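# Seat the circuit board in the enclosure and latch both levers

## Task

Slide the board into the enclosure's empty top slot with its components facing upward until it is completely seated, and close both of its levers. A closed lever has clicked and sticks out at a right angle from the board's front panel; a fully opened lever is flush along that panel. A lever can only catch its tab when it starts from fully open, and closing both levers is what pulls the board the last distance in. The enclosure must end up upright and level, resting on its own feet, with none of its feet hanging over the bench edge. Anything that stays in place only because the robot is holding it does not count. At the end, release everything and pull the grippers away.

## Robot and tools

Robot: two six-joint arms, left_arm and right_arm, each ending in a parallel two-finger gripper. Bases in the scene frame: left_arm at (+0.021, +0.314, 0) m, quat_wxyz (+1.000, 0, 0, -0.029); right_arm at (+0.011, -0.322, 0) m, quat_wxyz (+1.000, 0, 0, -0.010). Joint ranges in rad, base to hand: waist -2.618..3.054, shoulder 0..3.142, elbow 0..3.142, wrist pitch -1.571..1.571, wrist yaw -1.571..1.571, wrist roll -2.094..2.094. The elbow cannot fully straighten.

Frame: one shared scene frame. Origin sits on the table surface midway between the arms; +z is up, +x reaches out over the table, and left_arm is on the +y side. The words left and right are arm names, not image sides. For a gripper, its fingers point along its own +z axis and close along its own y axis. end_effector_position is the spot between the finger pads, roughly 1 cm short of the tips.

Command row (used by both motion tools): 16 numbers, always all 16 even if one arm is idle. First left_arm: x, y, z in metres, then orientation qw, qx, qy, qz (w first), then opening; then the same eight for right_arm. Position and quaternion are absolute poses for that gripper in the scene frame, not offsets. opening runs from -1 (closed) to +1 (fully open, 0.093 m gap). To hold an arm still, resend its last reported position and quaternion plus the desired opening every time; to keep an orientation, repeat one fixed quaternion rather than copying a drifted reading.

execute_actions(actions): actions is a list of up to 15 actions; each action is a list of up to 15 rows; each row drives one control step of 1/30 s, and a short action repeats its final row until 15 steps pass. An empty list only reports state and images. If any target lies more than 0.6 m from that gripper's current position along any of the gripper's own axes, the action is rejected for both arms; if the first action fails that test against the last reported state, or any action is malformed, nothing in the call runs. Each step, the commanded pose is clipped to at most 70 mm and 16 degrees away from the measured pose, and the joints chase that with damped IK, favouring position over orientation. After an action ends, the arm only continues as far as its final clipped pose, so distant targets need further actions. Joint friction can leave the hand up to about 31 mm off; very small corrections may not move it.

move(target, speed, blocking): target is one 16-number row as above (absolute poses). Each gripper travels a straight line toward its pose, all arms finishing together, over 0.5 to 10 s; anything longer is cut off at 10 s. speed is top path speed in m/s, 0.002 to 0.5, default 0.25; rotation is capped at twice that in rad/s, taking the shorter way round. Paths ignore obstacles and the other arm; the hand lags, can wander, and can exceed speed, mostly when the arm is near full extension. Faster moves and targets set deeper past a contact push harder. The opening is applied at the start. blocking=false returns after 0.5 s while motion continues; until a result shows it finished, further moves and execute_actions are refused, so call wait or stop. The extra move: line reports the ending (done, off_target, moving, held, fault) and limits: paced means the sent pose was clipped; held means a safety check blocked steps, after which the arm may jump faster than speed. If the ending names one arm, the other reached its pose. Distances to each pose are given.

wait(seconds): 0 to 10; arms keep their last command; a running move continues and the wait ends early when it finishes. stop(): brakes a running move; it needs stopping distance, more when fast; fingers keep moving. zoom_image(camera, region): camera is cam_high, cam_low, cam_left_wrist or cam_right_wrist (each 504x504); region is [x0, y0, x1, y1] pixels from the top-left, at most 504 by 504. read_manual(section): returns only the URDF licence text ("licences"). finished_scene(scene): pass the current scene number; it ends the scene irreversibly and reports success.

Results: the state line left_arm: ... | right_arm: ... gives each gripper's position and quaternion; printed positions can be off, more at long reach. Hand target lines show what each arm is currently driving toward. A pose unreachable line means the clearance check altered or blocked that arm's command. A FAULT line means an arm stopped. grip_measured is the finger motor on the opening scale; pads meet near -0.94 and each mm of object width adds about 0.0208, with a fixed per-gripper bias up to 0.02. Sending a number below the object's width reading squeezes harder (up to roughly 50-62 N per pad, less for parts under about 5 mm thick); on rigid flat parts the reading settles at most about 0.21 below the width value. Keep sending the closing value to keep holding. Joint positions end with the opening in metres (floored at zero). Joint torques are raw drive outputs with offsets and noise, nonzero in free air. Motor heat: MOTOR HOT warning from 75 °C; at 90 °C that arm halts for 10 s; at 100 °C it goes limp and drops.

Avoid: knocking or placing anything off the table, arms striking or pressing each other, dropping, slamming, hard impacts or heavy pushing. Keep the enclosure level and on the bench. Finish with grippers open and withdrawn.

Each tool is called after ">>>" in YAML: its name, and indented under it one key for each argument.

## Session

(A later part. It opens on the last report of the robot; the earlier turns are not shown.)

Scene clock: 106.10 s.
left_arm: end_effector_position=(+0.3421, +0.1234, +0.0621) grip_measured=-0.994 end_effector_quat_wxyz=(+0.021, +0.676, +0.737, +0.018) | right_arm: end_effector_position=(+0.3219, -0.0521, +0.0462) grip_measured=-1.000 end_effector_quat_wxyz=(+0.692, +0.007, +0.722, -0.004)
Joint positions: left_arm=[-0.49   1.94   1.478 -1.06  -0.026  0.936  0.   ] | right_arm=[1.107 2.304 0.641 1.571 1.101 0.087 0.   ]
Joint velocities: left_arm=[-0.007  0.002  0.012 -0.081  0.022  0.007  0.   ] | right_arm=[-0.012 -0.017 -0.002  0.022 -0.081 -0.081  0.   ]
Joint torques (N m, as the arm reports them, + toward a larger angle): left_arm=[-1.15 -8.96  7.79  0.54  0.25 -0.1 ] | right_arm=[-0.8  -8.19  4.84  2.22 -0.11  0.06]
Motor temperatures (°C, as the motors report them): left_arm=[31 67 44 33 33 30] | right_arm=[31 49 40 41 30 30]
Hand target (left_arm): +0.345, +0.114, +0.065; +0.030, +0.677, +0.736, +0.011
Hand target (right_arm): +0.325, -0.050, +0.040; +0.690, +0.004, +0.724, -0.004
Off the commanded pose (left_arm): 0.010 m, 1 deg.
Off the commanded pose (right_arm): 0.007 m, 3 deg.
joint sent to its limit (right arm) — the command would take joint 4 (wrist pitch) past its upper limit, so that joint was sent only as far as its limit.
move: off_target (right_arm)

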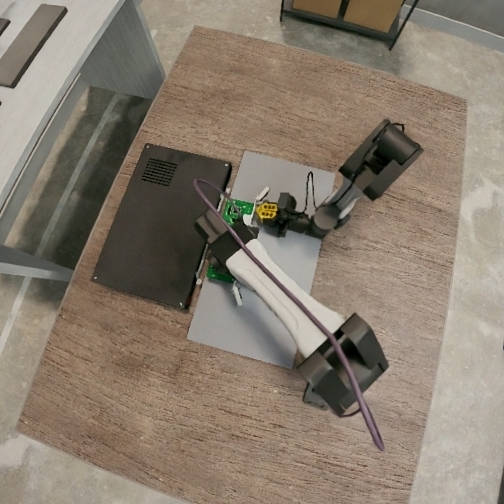

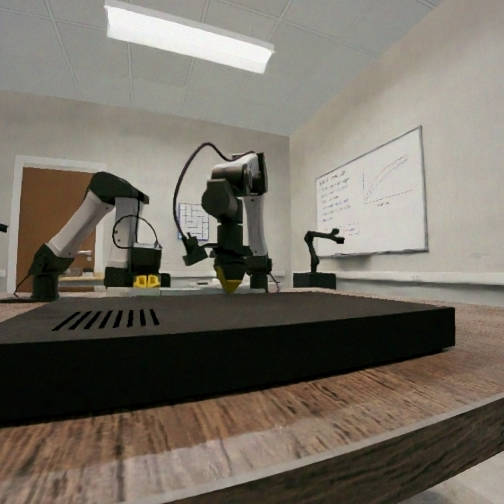

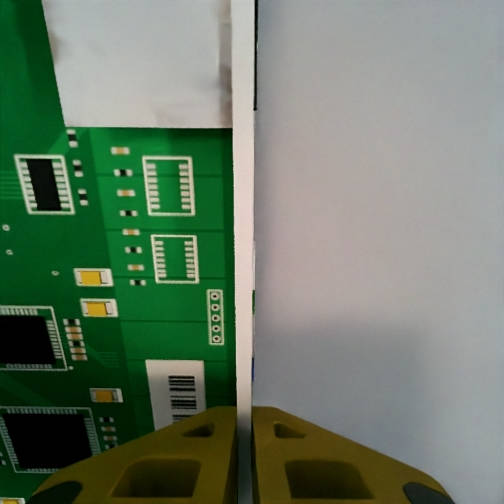

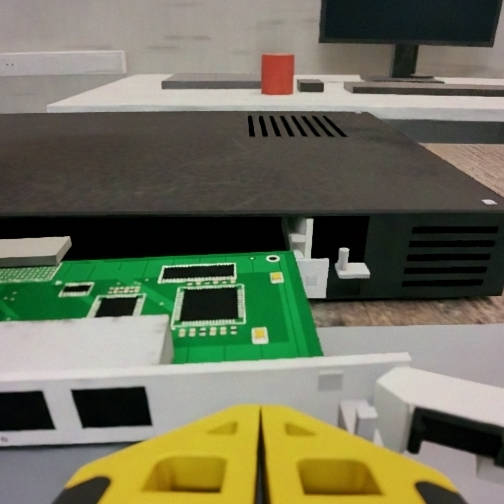

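>>> move:
  target: [0.43,0.114,0.062,0.03,0.677,0.736,0.011,-1,0.415,-0.05,0.035,0.707,0,0.707,0,-1]
  speed: 0.03

Scene clock: 111.37 s.
left_arm: end_effector_position=(+0.4035, +0.1216, +0.0593) grip_measured=-0.994 end_effector_quat_wxyz=(-0.013, +0.676, +0.737, -0.001) | right_arm: end_effector_position=(+0.3917, -0.0522, +0.0436) grip_measured=-1.000 end_effector_quat_wxyz=(+0.705, +0.015, +0.709, -0.008)
Joint positions: left_arm=[-0.411  2.235  1.916 -1.278 -0.005  1.017  0.   ] | right_arm=[0.933 2.407 0.827 1.571 0.946 0.016 0.   ]
Joint velocities: left_arm=[ 0.017  0.017  0.002  0.037 -0.051  0.051  0.   ] | right_arm=[ 0.042 -0.002  0.002  0.007 -0.022 -0.022  0.   ]
Joint torques (N m, as the arm reports them, + toward a larger angle): left_arm=[  1.3  -11.02   8.58   1.01   0.09   0.07] | right_arm=[-5.29 -7.74  9.19  2.28 -1.05 -0.05]
Motor temperatures (°C, as the motors report them): left_arm=[31 67 44 33 33 30] | right_arm=[31 49 40 42 30 30]
Hand target (left_arm): +0.429, +0.117, +0.065; +0.029, +0.676, +0.736, +0.013
Hand target (right_arm): +0.412, -0.051, +0.034; +0.705, +0.002, +0.709, +0.001
Off the commanded pose (left_arm): 0.028 m, 5 deg.
Off the commanded pose (right_arm): 0.025 m, 2 deg.
move: off_target (left_arm, right_arm)

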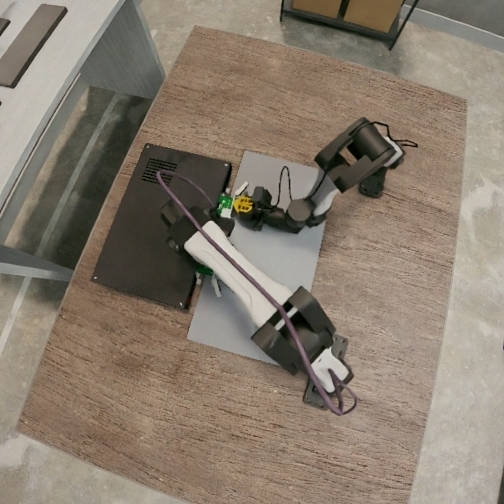

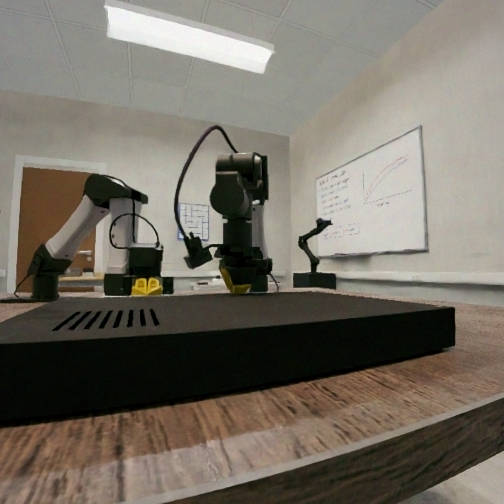

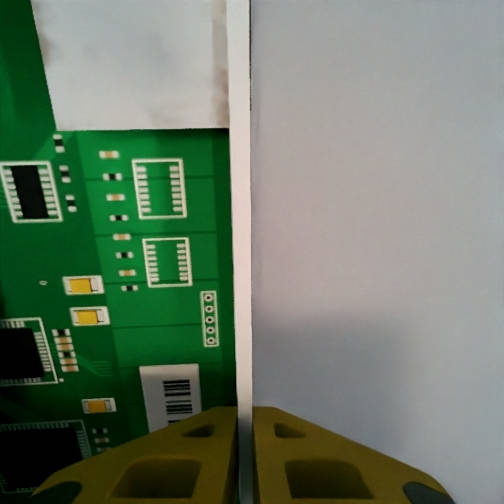

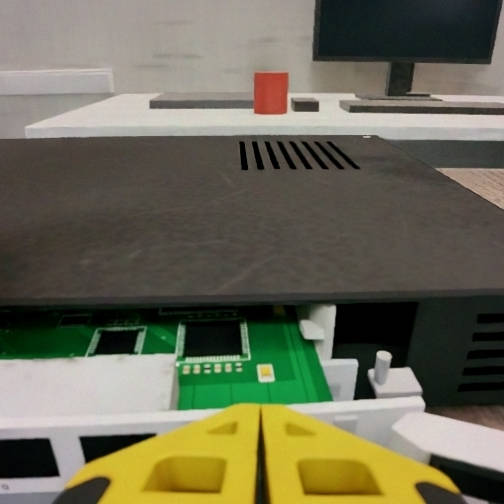

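>>> execute_actions:
  actions:
    - [[0.40,0.12,0.062,0.03,0.677,0.736,0.011,1,0.40,-0.05,0.035,0.707,0,0.707,0,-1]]
    - [[0.40,0.12,0.13,0.03,0.677,0.736,0.011,1,0.31,-0.12,0.05,0.707,0,0.707,0,-1]]
    - [[0.40,0.12,0.13,0.03,0.677,0.736,0.011,1,0.31,-0.12,0.05,0.707,0,0.707,0,-1]]

>>> move:
  target: [0.30,0.2,0.05,0.707,0,0.707,0,-1,0.31,-0.12,0.05,0.707,0,0.707,0,-1]

Scene clock: 116.40 s.
left_arm: end_effector_position=(+0.3995, +0.1209, +0.1336) grip_measured=+0.992 end_effector_quat_wxyz=(+0.039, +0.676, +0.736, +0.010) | right_arm: end_effector_position=(+0.3139, -0.1186, +0.0500) grip_measured=-1.000 end_effector_quat_wxyz=(+0.669, +0.011, +0.743, -0.012)
Joint positions: left_arm=[-0.414  2.109  2.009 -1.39   0.002  1.014  0.093] | right_arm=[1.014 2.152 0.387 1.565 1.019 0.167 0.   ]
Joint velocities: left_arm=[-0.002  0.012 -0.002  0.037  0.007  0.051 -0.001] | right_arm=[-0.002  0.002 -0.007 -0.007 -0.022 -0.007  0.   ]
Joint torques (N m, as the arm reports them, + toward a larger angle): left_arm=[-0.47 -9.79  7.51  0.42  0.03 -0.1 ] | right_arm=[ 0.73 -8.64  1.4   2.38  0.17  0.05]
Motor temperatures (°C, as the motors report them): left_arm=[31 68 45 33 33 30] | right_arm=[31 48 41 42 30 30]
Hand target (left_arm): +0.400, +0.120, +0.130; +0.030, +0.677, +0.735, +0.011
Hand target (right_arm): +0.310, -0.120, +0.050; +0.669, +0.011, +0.743, -0.011
Off the commanded pose (left_arm): 0.004 m, 1 deg.
Off the commanded pose (right_arm): 0.004 m, 6 deg.
joint sent to its limit (right arm) — the command would take joint 4 (wrist pitch) past its upper limit, so that joint was sent only as far as its limit.

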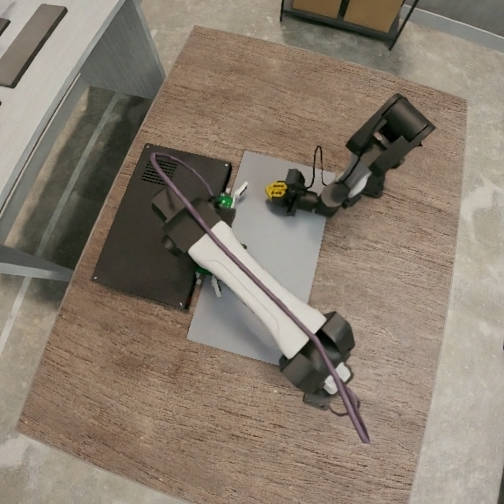

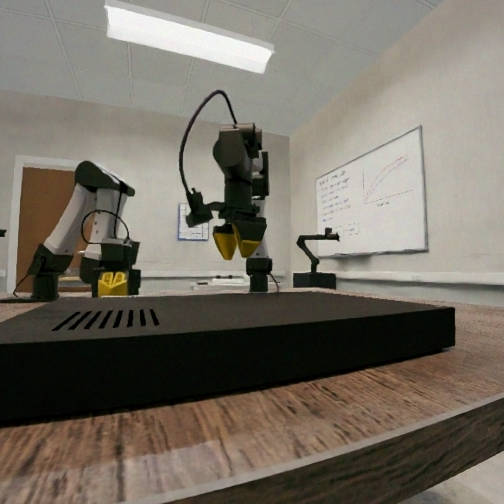

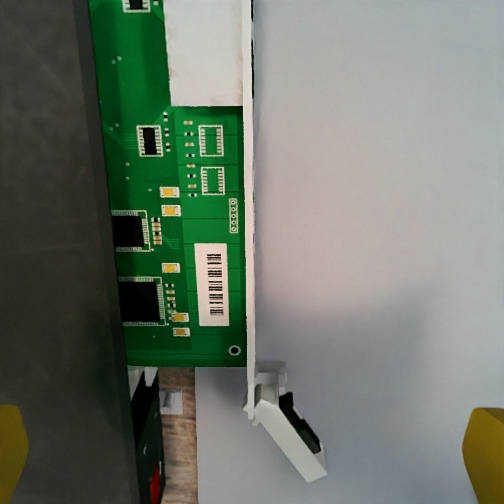

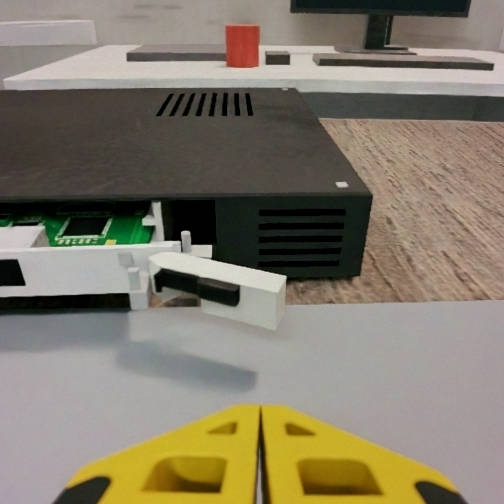

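Scene clock: 121.17 s.
left_arm: end_effector_position=(+0.2951, +0.2008, +0.0502) grip_measured=-0.999 end_effector_quat_wxyz=(+0.632, -0.033, +0.774, +0.017) | right_arm: end_effector_position=(+0.3139, -0.1187, +0.0500) grip_measured=-1.000 end_effector_quat_wxyz=(+0.669, +0.011, +0.743, -0.012)
Joint positions: left_arm=[-0.794  1.947  0.051  1.57  -0.895 -0.274  0.   ] | right_arm=[1.014 2.152 0.387 1.565 1.019 0.168 0.   ]
Joint velocities: left_arm=[-0.007  0.002 -0.007  0.022 -0.037  0.007  0.   ] | right_arm=[-0.007 -0.012  0.022 -0.051 -0.007  0.022  0.   ]
Joint torques (N m, as the arm reports them, + toward a larger angle): left_arm=[-1.23 -3.31  2.41  2.4  -0.3  -0.1 ] | right_arm=[ 0.73 -8.63  1.4   2.38  0.12  0.07]
Motor temperatures (°C, as the motors report them): left_arm=[31 66 44 34 33 29] | right_arm=[30 48 40 42 30 30]
Hand target (left_arm): +0.297, +0.196, +0.049; +0.634, -0.036, +0.772, +0.014
Hand target (right_arm): +0.310, -0.120, +0.050; +0.669, +0.011, +0.743, -0.011
Off the commanded pose (left_arm): 0.005 m, 12 deg.
Off the commanded pose (right_arm): 0.004 m, 6 deg.
joint sent to its limit (left arm) — the command would take joint 4 (wrist pitch) past its upper limit, so that joint was sent only as far as its limit.
joint sent to its limit (right arm) — the command would take joint 4 (wrist pitch) past its upper limit, so that joint was sent only as far as its limit.
move: off_target (left_arm, right_arm)

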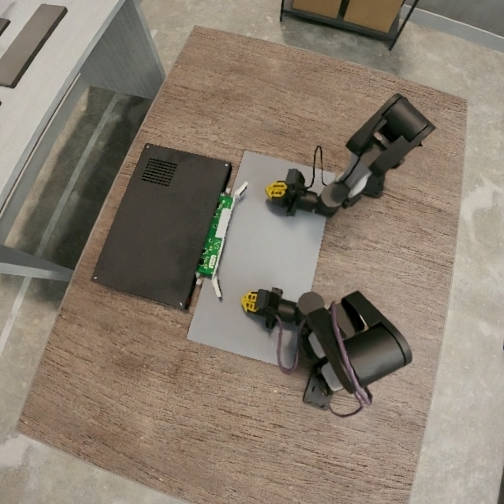

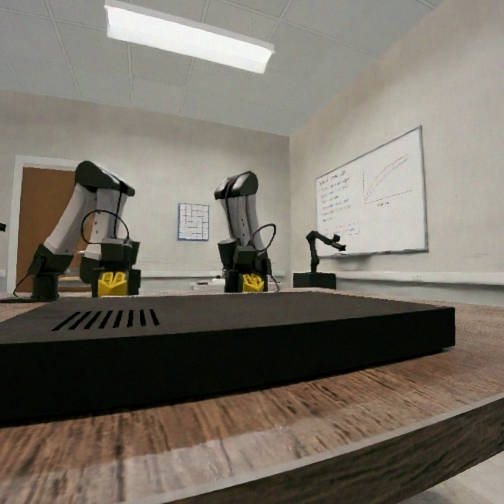

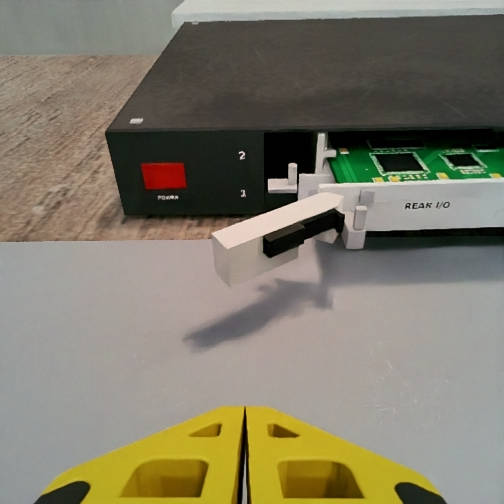

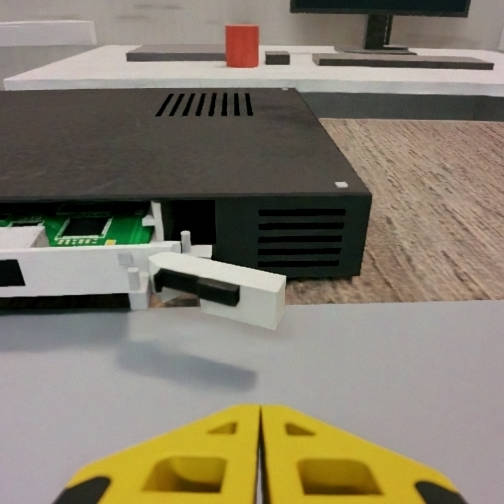

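>>> move:
  target: [0.405,0.2,0.04,0.707,0,0.707,0,-1,0.405,-0.125,0.04,0.707,0,0.707,0,-1]
  speed: 0.05

>>> move:
  target: [0.30,0.2,0.05,0.707,0,0.707,0,-1,0.31,-0.12,0.05,0.707,0,0.707,0,-1]

Scene clock: 125.57 s.
left_arm: end_effector_position=(+0.3985, +0.2167, +0.0483) grip_measured=-0.999 end_effector_quat_wxyz=(+0.650, -0.037, +0.758, +0.036) | right_arm: end_effector_position=(+0.4008, -0.1237, +0.0463) grip_measured=-1.000 end_effector_quat_wxyz=(+0.681, +0.013, +0.732, +0.000)
Joint positions: left_arm=[-0.439  2.115  0.348  1.583 -0.593 -0.098  0.   ] | right_arm=[0.755 2.271 0.603 1.569 0.751 0.085 0.   ]
Joint velocities: left_arm=[-0.002 -0.012 -0.012 -0.037  0.007 -0.022  0.   ] | right_arm=[-0.027 -0.002 -0.007  0.051 -0.095 -0.037  0.   ]
Joint torques (N m, as the arm reports them, + toward a larger angle): left_arm=[ 0.08 -5.28  4.11  2.41  0.54  0.03] | right_arm=[-1.08 -7.85  5.13  2.53 -0.13 -0.08]
Motor temperatures (°C, as the motors report them): left_arm=[31 65 43 35 33 29] | right_arm=[30 48 40 42 30 30]
Hand target (left_arm): +0.405, +0.204, +0.043; +0.648, -0.013, +0.761, +0.015
Hand target (right_arm): +0.404, -0.124, +0.039; +0.678, +0.008, +0.735, -0.005
Off the commanded pose (left_arm): 0.020 m, 11 deg.
Off the commanded pose (right_arm): 0.008 m, 4 deg.
joint sent to its limit (left arm) — the command would take joint 4 (wrist pitch) past its upper limit, so that joint was sent only as far as its limit.
joint sent to its limit (right arm) — the command would take joint 4 (wrist pitch) past its upper limit, so that joint was sent only as far as its limit.
move: off_target (left_arm, right_arm)

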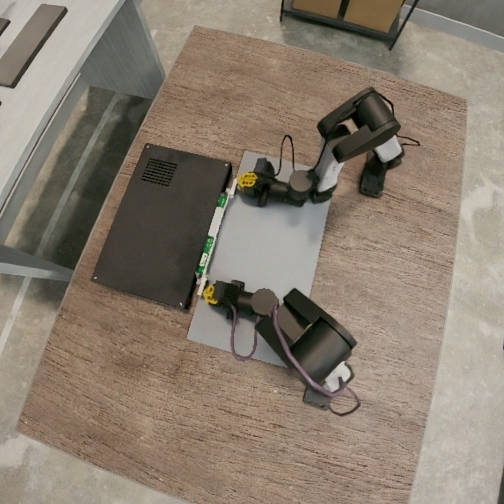

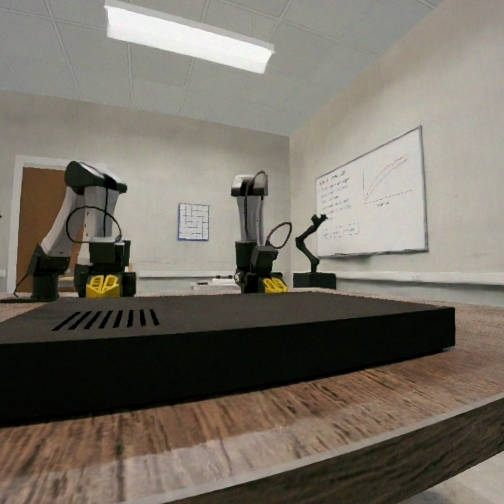

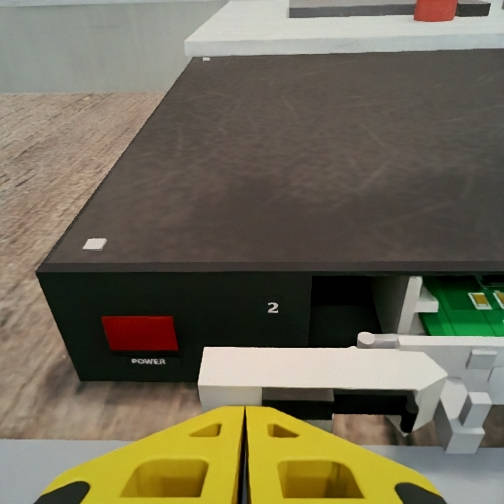

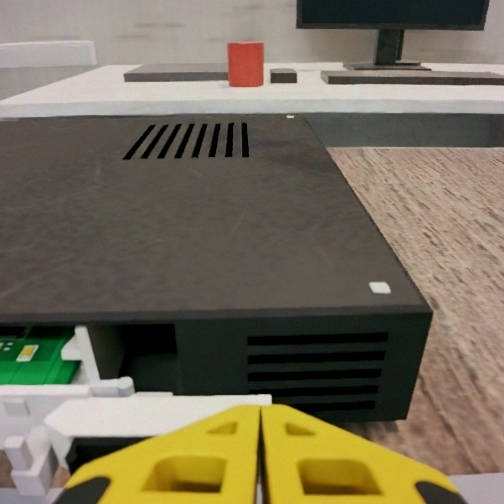

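Scene clock: 126.77 s.
left_arm: end_effector_position=(+0.3026, +0.1959, +0.0475) grip_measured=-0.999 end_effector_quat_wxyz=(+0.633, -0.025, +0.774, +0.022) | right_arm: end_effector_position=(+0.3137, -0.1180, +0.0500) grip_measured=-1.000 end_effector_quat_wxyz=(+0.669, +0.008, +0.743, -0.013)
Joint positions: left_arm=[-0.78   1.985  0.085  1.583 -0.882 -0.245  0.   ] | right_arm=[1.015 2.154 0.387 1.569 1.016 0.16  0.   ]
Joint velocities: left_arm=[-0.012 -0.017 -0.002 -0.007  0.037 -0.007  0.   ] | right_arm=[-0.012 -0.007 -0.017 -0.037  0.051 -0.007  0.   ]
Joint torques (N m, as the arm reports them, + toward a larger angle): left_arm=[-0.97 -5.82  0.71  2.21 -0.22 -0.14] | right_arm=[ 0.37 -9.21  1.12  2.33  0.16  0.1 ]
Motor temperatures (°C, as the motors report them): left_arm=[31 65 43 35 33 29] | right_arm=[30 48 40 42 30 30]
Hand target (left_arm): +0.300, +0.197, +0.048; +0.633, -0.027, +0.773, +0.022
Hand target (right_arm): +0.311, -0.121, +0.052; +0.669, +0.010, +0.743, -0.013
Off the commanded pose (left_arm): 0.005 m, 12 deg.
Off the commanded pose (right_arm): 0.004 m, 6 deg.
joint sent to its limit (left arm) — the command would take joint 4 (wrist pitch) past its upper limit, so that joint was sent only as far as its limit.
joint sent to its limit (right arm) — the command would take joint 4 (wrist pitch) past its upper limit, so that joint was sent only as far as its limit.
move: off_target (left_arm, right_arm)

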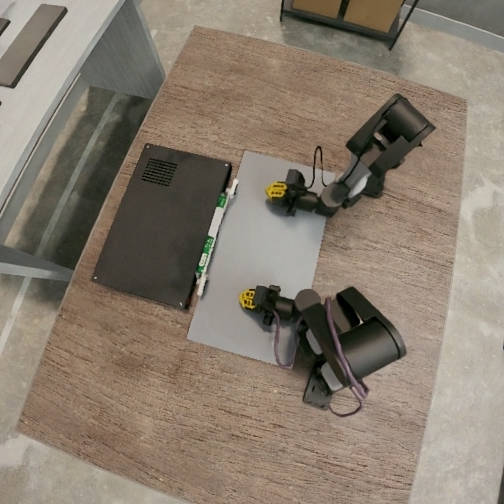

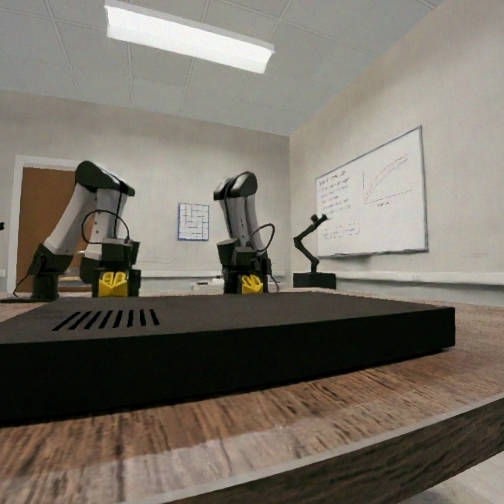

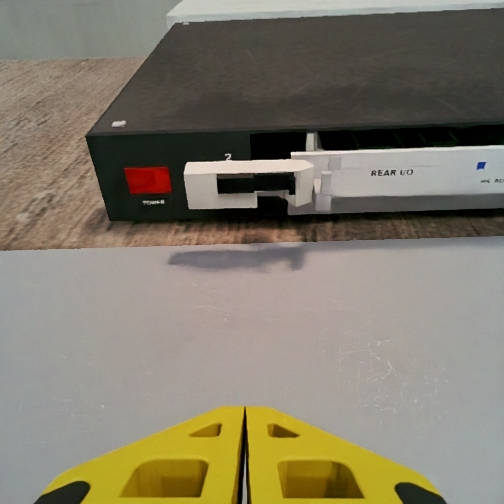

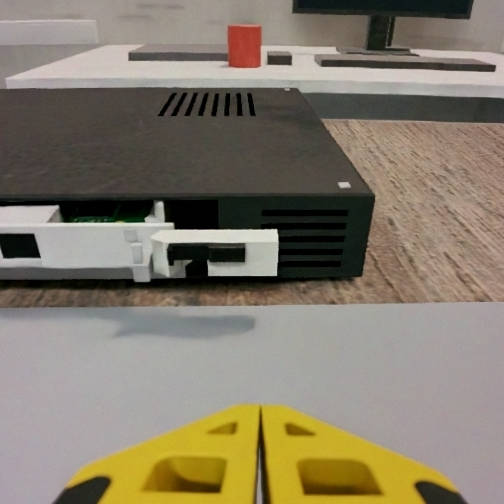

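Both fully open. Push the panel home with both arms.

>>> move:
  target: [0.445,0.12,0.035,0.707,0,0.707,0,-1,0.445,-0.05,0.035,0.707,0,0.707,0,-1]
  speed: 0.05

>>> move:
  target: [0.30,0.2,0.05,0.707,0,0.707,0,-1,0.31,-0.12,0.05,0.707,0,0.707,0,-1]

Scene clock: 132.80 s.
left_arm: end_effector_position=(+0.4306, +0.1385, +0.0448) grip_measured=-0.999 end_effector_quat_wxyz=(+0.685, -0.025, +0.728, +0.027) | right_arm: end_effector_position=(+0.4175, -0.0678, +0.0479) grip_measured=-1.000 end_effector_quat_wxyz=(+0.713, +0.051, +0.698, -0.028)
Joint positions: left_arm=[-0.603  2.299  0.633  1.583 -0.733 -0.05   0.   ] | right_arm=[0.87  2.435 0.898 1.57  0.962 0.006 0.   ]
Joint velocities: left_arm=[-0.022 -0.007 -0.002 -0.022  0.007  0.037  0.   ] | right_arm=[-0.022  0.007  0.007 -0.007 -0.066 -0.022  0.   ]
Joint torques (N m, as the arm reports them, + toward a larger angle): left_arm=[ 1.63 -5.79  6.69  2.33  0.74 -0.06] | right_arm=[-4.54 -8.4  10.19  1.61 -1.89  0.05]
Motor temperatures (°C, as the motors report them): left_arm=[31 63 42 35 33 29] | right_arm=[30 48 40 42 30 30]
Hand target (left_arm): +0.444, +0.125, +0.039; +0.687, -0.005, +0.726, +0.005
Hand target (right_arm): +0.438, -0.052, +0.034; +0.706, +0.004, +0.709, +0.000
Off the commanded pose (left_arm): 0.025 m, 5 deg.
Off the commanded pose (right_arm): 0.035 m, 7 deg.
joint sent to its limit (left arm) — the command would take joint 4 (wrist pitch) past its upper limit, so that joint was sent only as far as its limit.
move: off_target (left_arm, right_arm)

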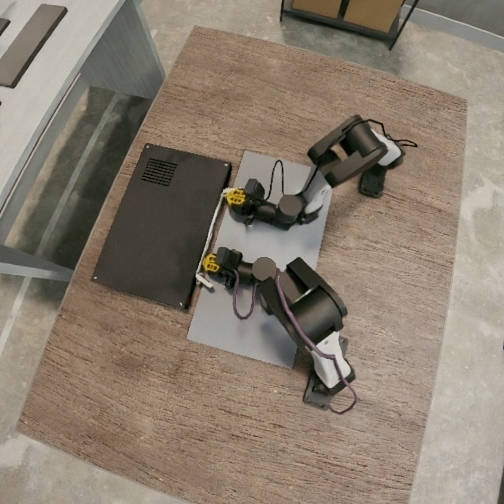

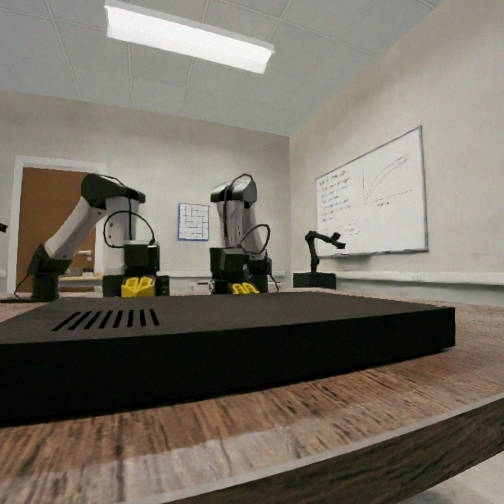

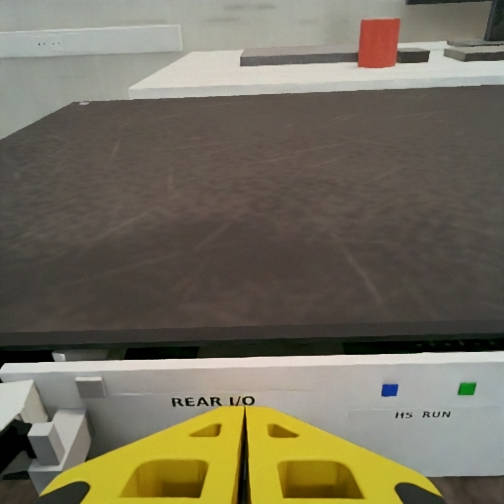

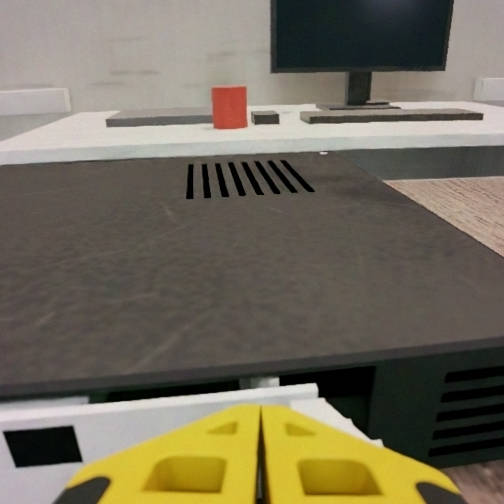

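Scene clock: 134.07 s.
left_arm: end_effector_position=(+0.3027, +0.1948, +0.0454) grip_measured=-0.999 end_effector_quat_wxyz=(+0.632, -0.024, +0.774, +0.027) | right_arm: end_effector_position=(+0.3143, -0.1186, +0.0508) grip_measured=-1.000 end_effector_quat_wxyz=(+0.670, +0.010, +0.742, -0.013)
Joint positions: left_arm=[-0.787  2.     0.093  1.583 -0.893 -0.244  0.   ] | right_arm=[1.012 2.152 0.387 1.571 1.017 0.159 0.   ]
Joint velocities: left_arm=[-0.002 -0.007 -0.007 -0.081 -0.095 -0.022  0.   ] | right_arm=[ 0.002 -0.002 -0.007 -0.022  0.037  0.022  0.   ]
Joint torques (N m, as the arm reports them, + toward a larger angle): left_arm=[-0.9  -6.49  0.35  2.2  -0.26 -0.16] | right_arm=[ 0.54 -9.23  1.09  2.31  0.15  0.07]
Motor temperatures (°C, as the motors report them): left_arm=[31 63 42 36 33 29] | right_arm=[30 48 40 42 30 30]
Hand target (left_arm): +0.299, +0.196, +0.048; +0.633, -0.026, +0.773, +0.026
Hand target (right_arm): +0.311, -0.121, +0.052; +0.670, +0.010, +0.743, -0.013
Off the commanded pose (left_arm): 0.007 m, 12 deg.
Off the commanded pose (right_arm): 0.005 m, 6 deg.
joint sent to its limit (left arm) — the command would take joint 4 (wrist pitch) past its upper limit, so that joint was sent only as far as its limit.
joint sent to its limit (right arm) — the command would take joint 4 (wrist pitch) past its upper limit, so that joint was sent only as far as its limit.
move: off_target (left_arm, right_arm)

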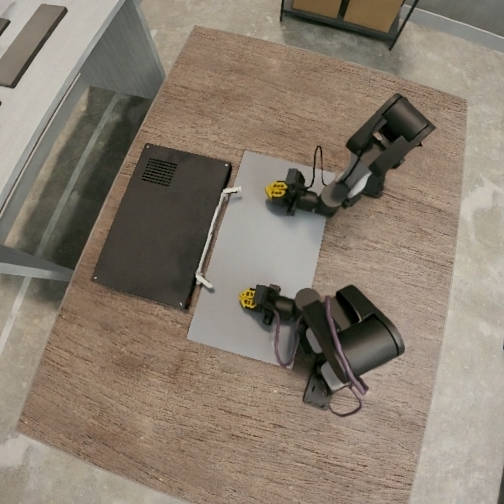

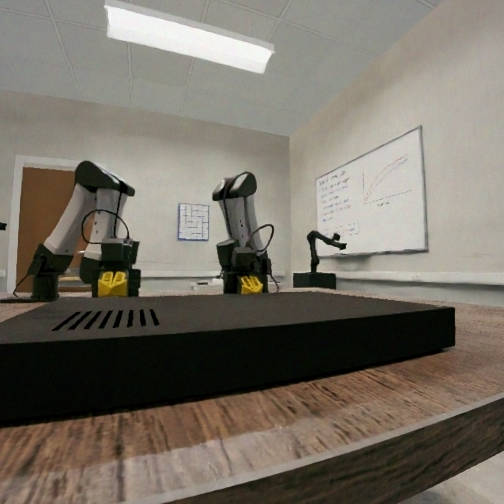

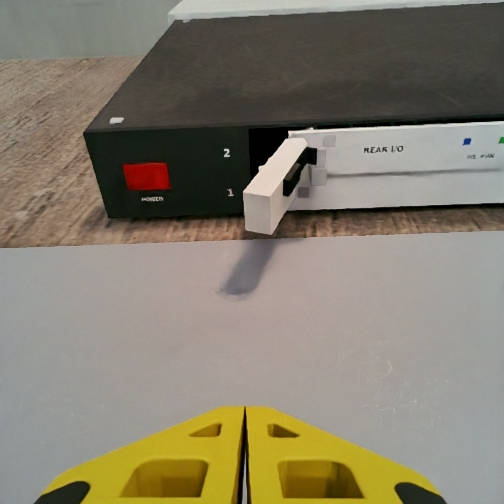

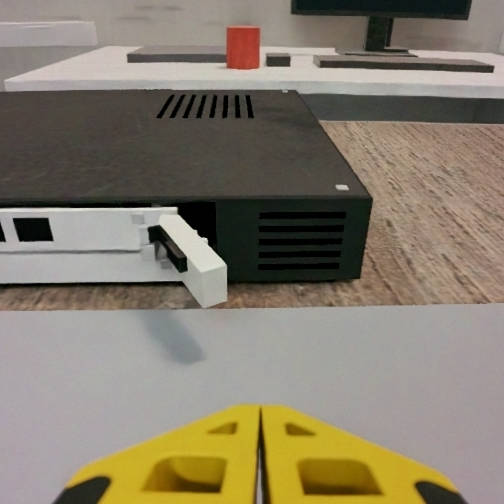

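Sweep both levers inward.

>>> move:
  target: [0.425,0.23,0.035,0.707,0,0.707,0,-1,0.425,-0.15,0.035,0.707,0,0.707,0,-1]
  speed: 0.1

>>> move:
  target: [0.42,0.12,0.035,0.707,0,0.707,0,-1,0.42,-0.04,0.035,0.707,0,0.707,0,-1]
  speed: 0.05

>>> move:
  target: [0.30,0.2,0.05,0.707,0,0.707,0,-1,0.31,-0.12,0.05,0.707,0,0.707,0,-1]

Scene clock: 138.90 s.
left_arm: end_effector_position=(+0.4212, +0.2334, +0.0432) grip_measured=-0.999 end_effector_quat_wxyz=(+0.647, -0.008, +0.763, +0.011) | right_arm: end_effector_position=(+0.4214, -0.1494, +0.0404) grip_measured=-1.000 end_effector_quat_wxyz=(+0.676, +0.014, +0.737, -0.002)
Joint positions: left_arm=[-0.292  2.143  0.384  1.583 -0.373 -0.058  0.   ] | right_arm=[0.647 2.286 0.607 1.571 0.646 0.082 0.   ]
Joint velocities: left_arm=[ 0.022  0.002 -0.002 -0.066 -0.022  0.007  0.   ] | right_arm=[-0.007 -0.002  0.012 -0.037 -0.051 -0.007  0.   ]
Joint torques (N m, as the arm reports them, + toward a larger angle): left_arm=[ 0.68 -5.86  3.56  2.51  0.1   0.02] | right_arm=[-0.72 -8.2   5.1   2.57 -0.1  -0.04]
Motor temperatures (°C, as the motors report them): left_arm=[31 62 42 36 33 29] | right_arm=[29 48 39 42 30 30]
Hand target (left_arm): +0.426, +0.234, +0.038; +0.644, -0.005, +0.765, +0.013
Hand target (right_arm): +0.424, -0.149, +0.034; +0.673, +0.009, +0.740, -0.005
Off the commanded pose (left_arm): 0.010 m, 10 deg.
Off the commanded pose (right_arm): 0.007 m, 5 deg.
joint sent to its limit (left arm) — the command would take joint 4 (wrist pitch) past its upper limit, so that joint was sent only as far as its limit.
joint sent to its limit (right arm) — the command would take joint 4 (wrist pitch) past its upper limit, so that joint was sent only as far as its limit.
move: off_target (left_arm, right_arm)

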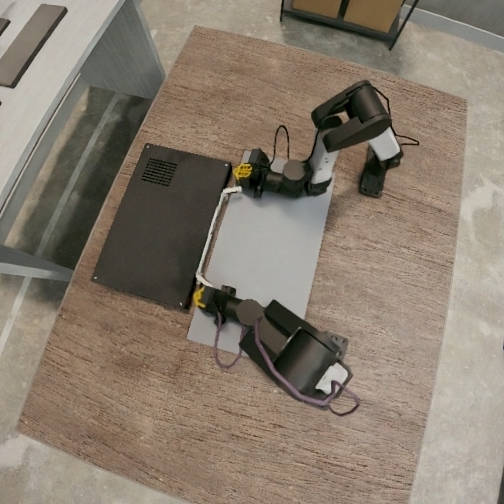

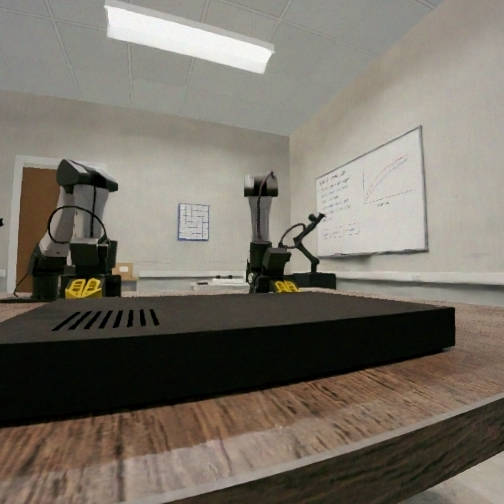

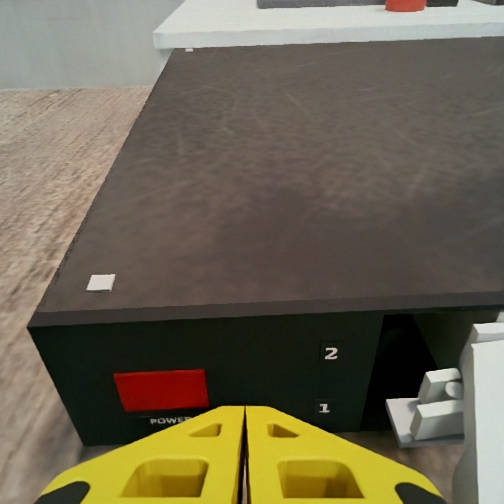

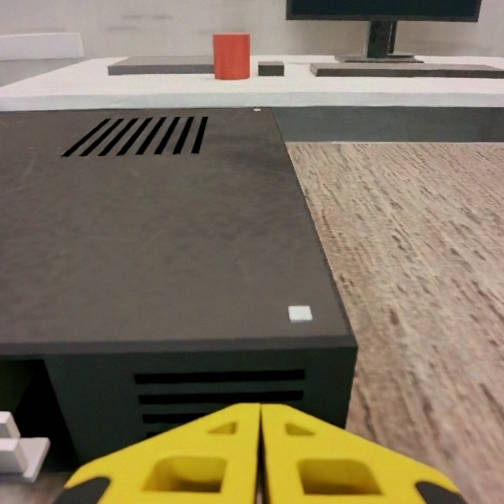

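Scene clock: 143.17 s.
left_arm: end_effector_position=(+0.4218, +0.1155, +0.0433) grip_measured=-0.999 end_effector_quat_wxyz=(+0.687, -0.026, +0.726, +0.001) | right_arm: end_effector_position=(+0.3931, -0.1198, +0.0449) grip_measured=-1.000 end_effector_quat_wxyz=(+0.667, +0.248, +0.663, -0.232)
Joint positions: left_arm=[-0.665  2.313  0.652  1.583 -0.76  -0.089  0.   ] | right_arm=[ 0.905  2.51   1.078  1.57   1.579 -0.114  0.   ]
Joint velocities: left_arm=[ 0.007  0.007  0.007 -0.022  0.007 -0.007  0.   ] | right_arm=[-0.012  0.007 -0.002 -0.007  0.022 -0.051  0.   ]
Joint torques (N m, as the arm reports them, + toward a larger angle): left_arm=[ 1.3  -8.62  1.59  2.32  0.34 -0.03] | right_arm=[ 7.92 -7.98 13.53  1.28 -2.4  -0.01]
Motor temperatures (°C, as the motors report them): left_arm=[31 62 41 36 34 29] | right_arm=[30 48 40 42 31 30]
Hand target (left_arm): +0.421, +0.118, +0.035; +0.678, -0.011, +0.735, +0.001
Hand target (right_arm): +0.400, -0.047, +0.041; +0.701, +0.150, +0.682, -0.145
Off the commanded pose (left_arm): 0.010 m, 4 deg.
Off the commanded pose (right_arm): 0.085 m, 40 deg; orientation clipped at the last step of the last action.
joint sent to its limit (left arm) — the command would take joint 4 (wrist pitch) past its upper limit, so that joint was sent only as far as its limit.
move: off_target (left_arm, right_arm); limits=paced

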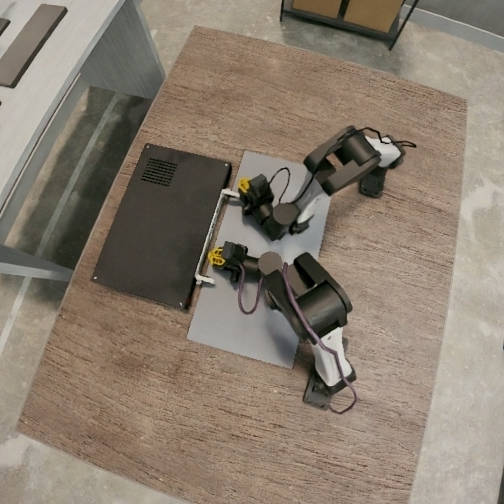

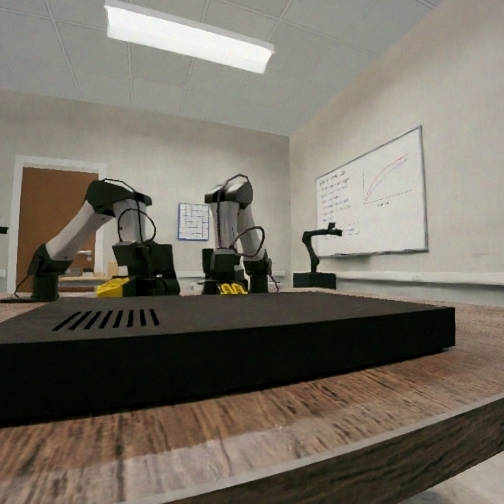

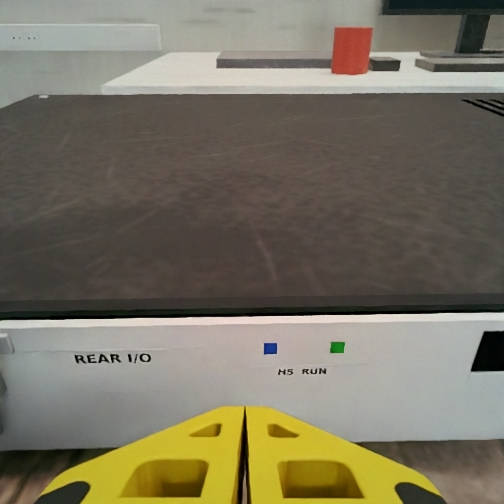

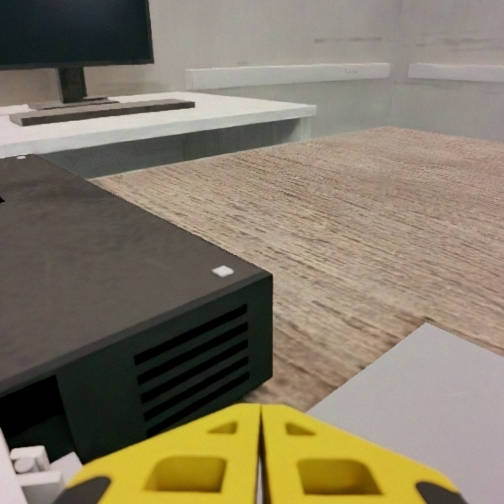

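Scene clock: 145.13 s.
left_arm: end_effector_position=(+0.3032, +0.1945, +0.0454) grip_measured=-0.999 end_effector_quat_wxyz=(+0.633, -0.025, +0.774, +0.028) | right_arm: end_effector_position=(+0.3147, -0.1212, +0.0502) grip_measured=-1.000 end_effector_quat_wxyz=(+0.671, +0.017, +0.742, -0.018)
Joint positions: left_arm=[-0.787  2.002  0.096  1.583 -0.896 -0.244  0.   ] | right_arm=[1.011 2.156 0.389 1.57  1.032 0.165 0.   ]
Joint velocities: left_arm=[-0.002 -0.017 -0.022 -0.007 -0.022 -0.022  0.   ] | right_arm=[-0.002 -0.017 -0.002 -0.007 -0.139  0.007  0.   ]
Joint torques (N m, as the arm reports them, + toward a larger angle): left_arm=[-1.09 -6.69  0.05  2.2  -0.2  -0.1 ] | right_arm=[ 0.35 -9.28  0.92  2.31 -0.06  0.07]
Motor temperatures (°C, as the motors report them): left_arm=[31 61 41 36 34 29] | right_arm=[30 48 40 42 31 30]
Hand target (left_arm): +0.299, +0.197, +0.047; +0.633, -0.026, +0.773, +0.027
Hand target (right_arm): +0.311, -0.121, +0.051; +0.669, +0.012, +0.743, -0.012
Off the commanded pose (left_arm): 0.008 m, 12 deg.
Off the commanded pose (right_arm): 0.005 m, 6 deg.
joint sent to its limit (left arm) — the command would take joint 4 (wrist pitch) past its upper limit, so that joint was sent only as far as its limit.
joint sent to its limit (right arm) — the command would take joint 4 (wrist pitch) past its upper limit, so that joint was sent only as far as its limit.
move: off_target (left_arm, right_arm)

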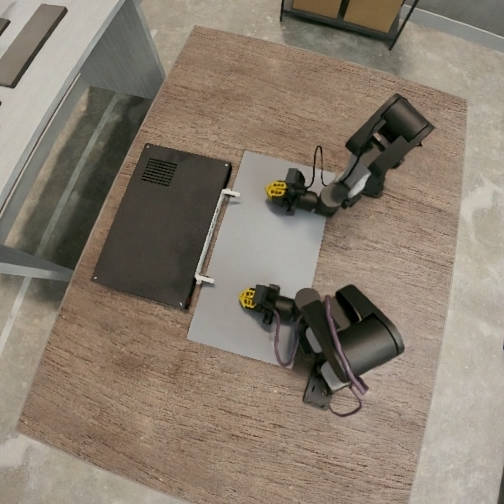

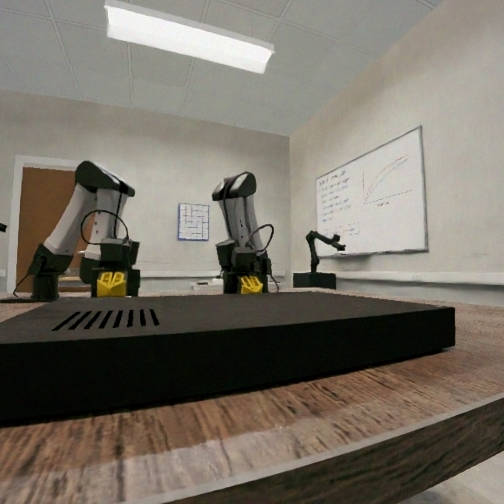

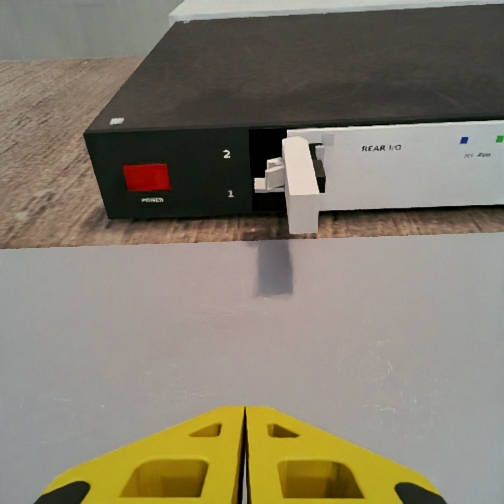

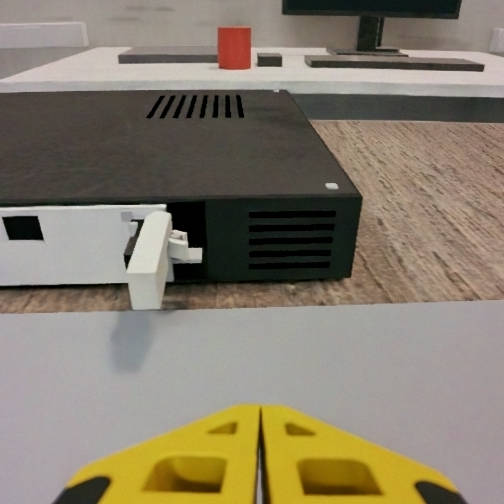

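Both shut.

>>> finished_scene:
  scene: 2

The scene is finished: the task was done.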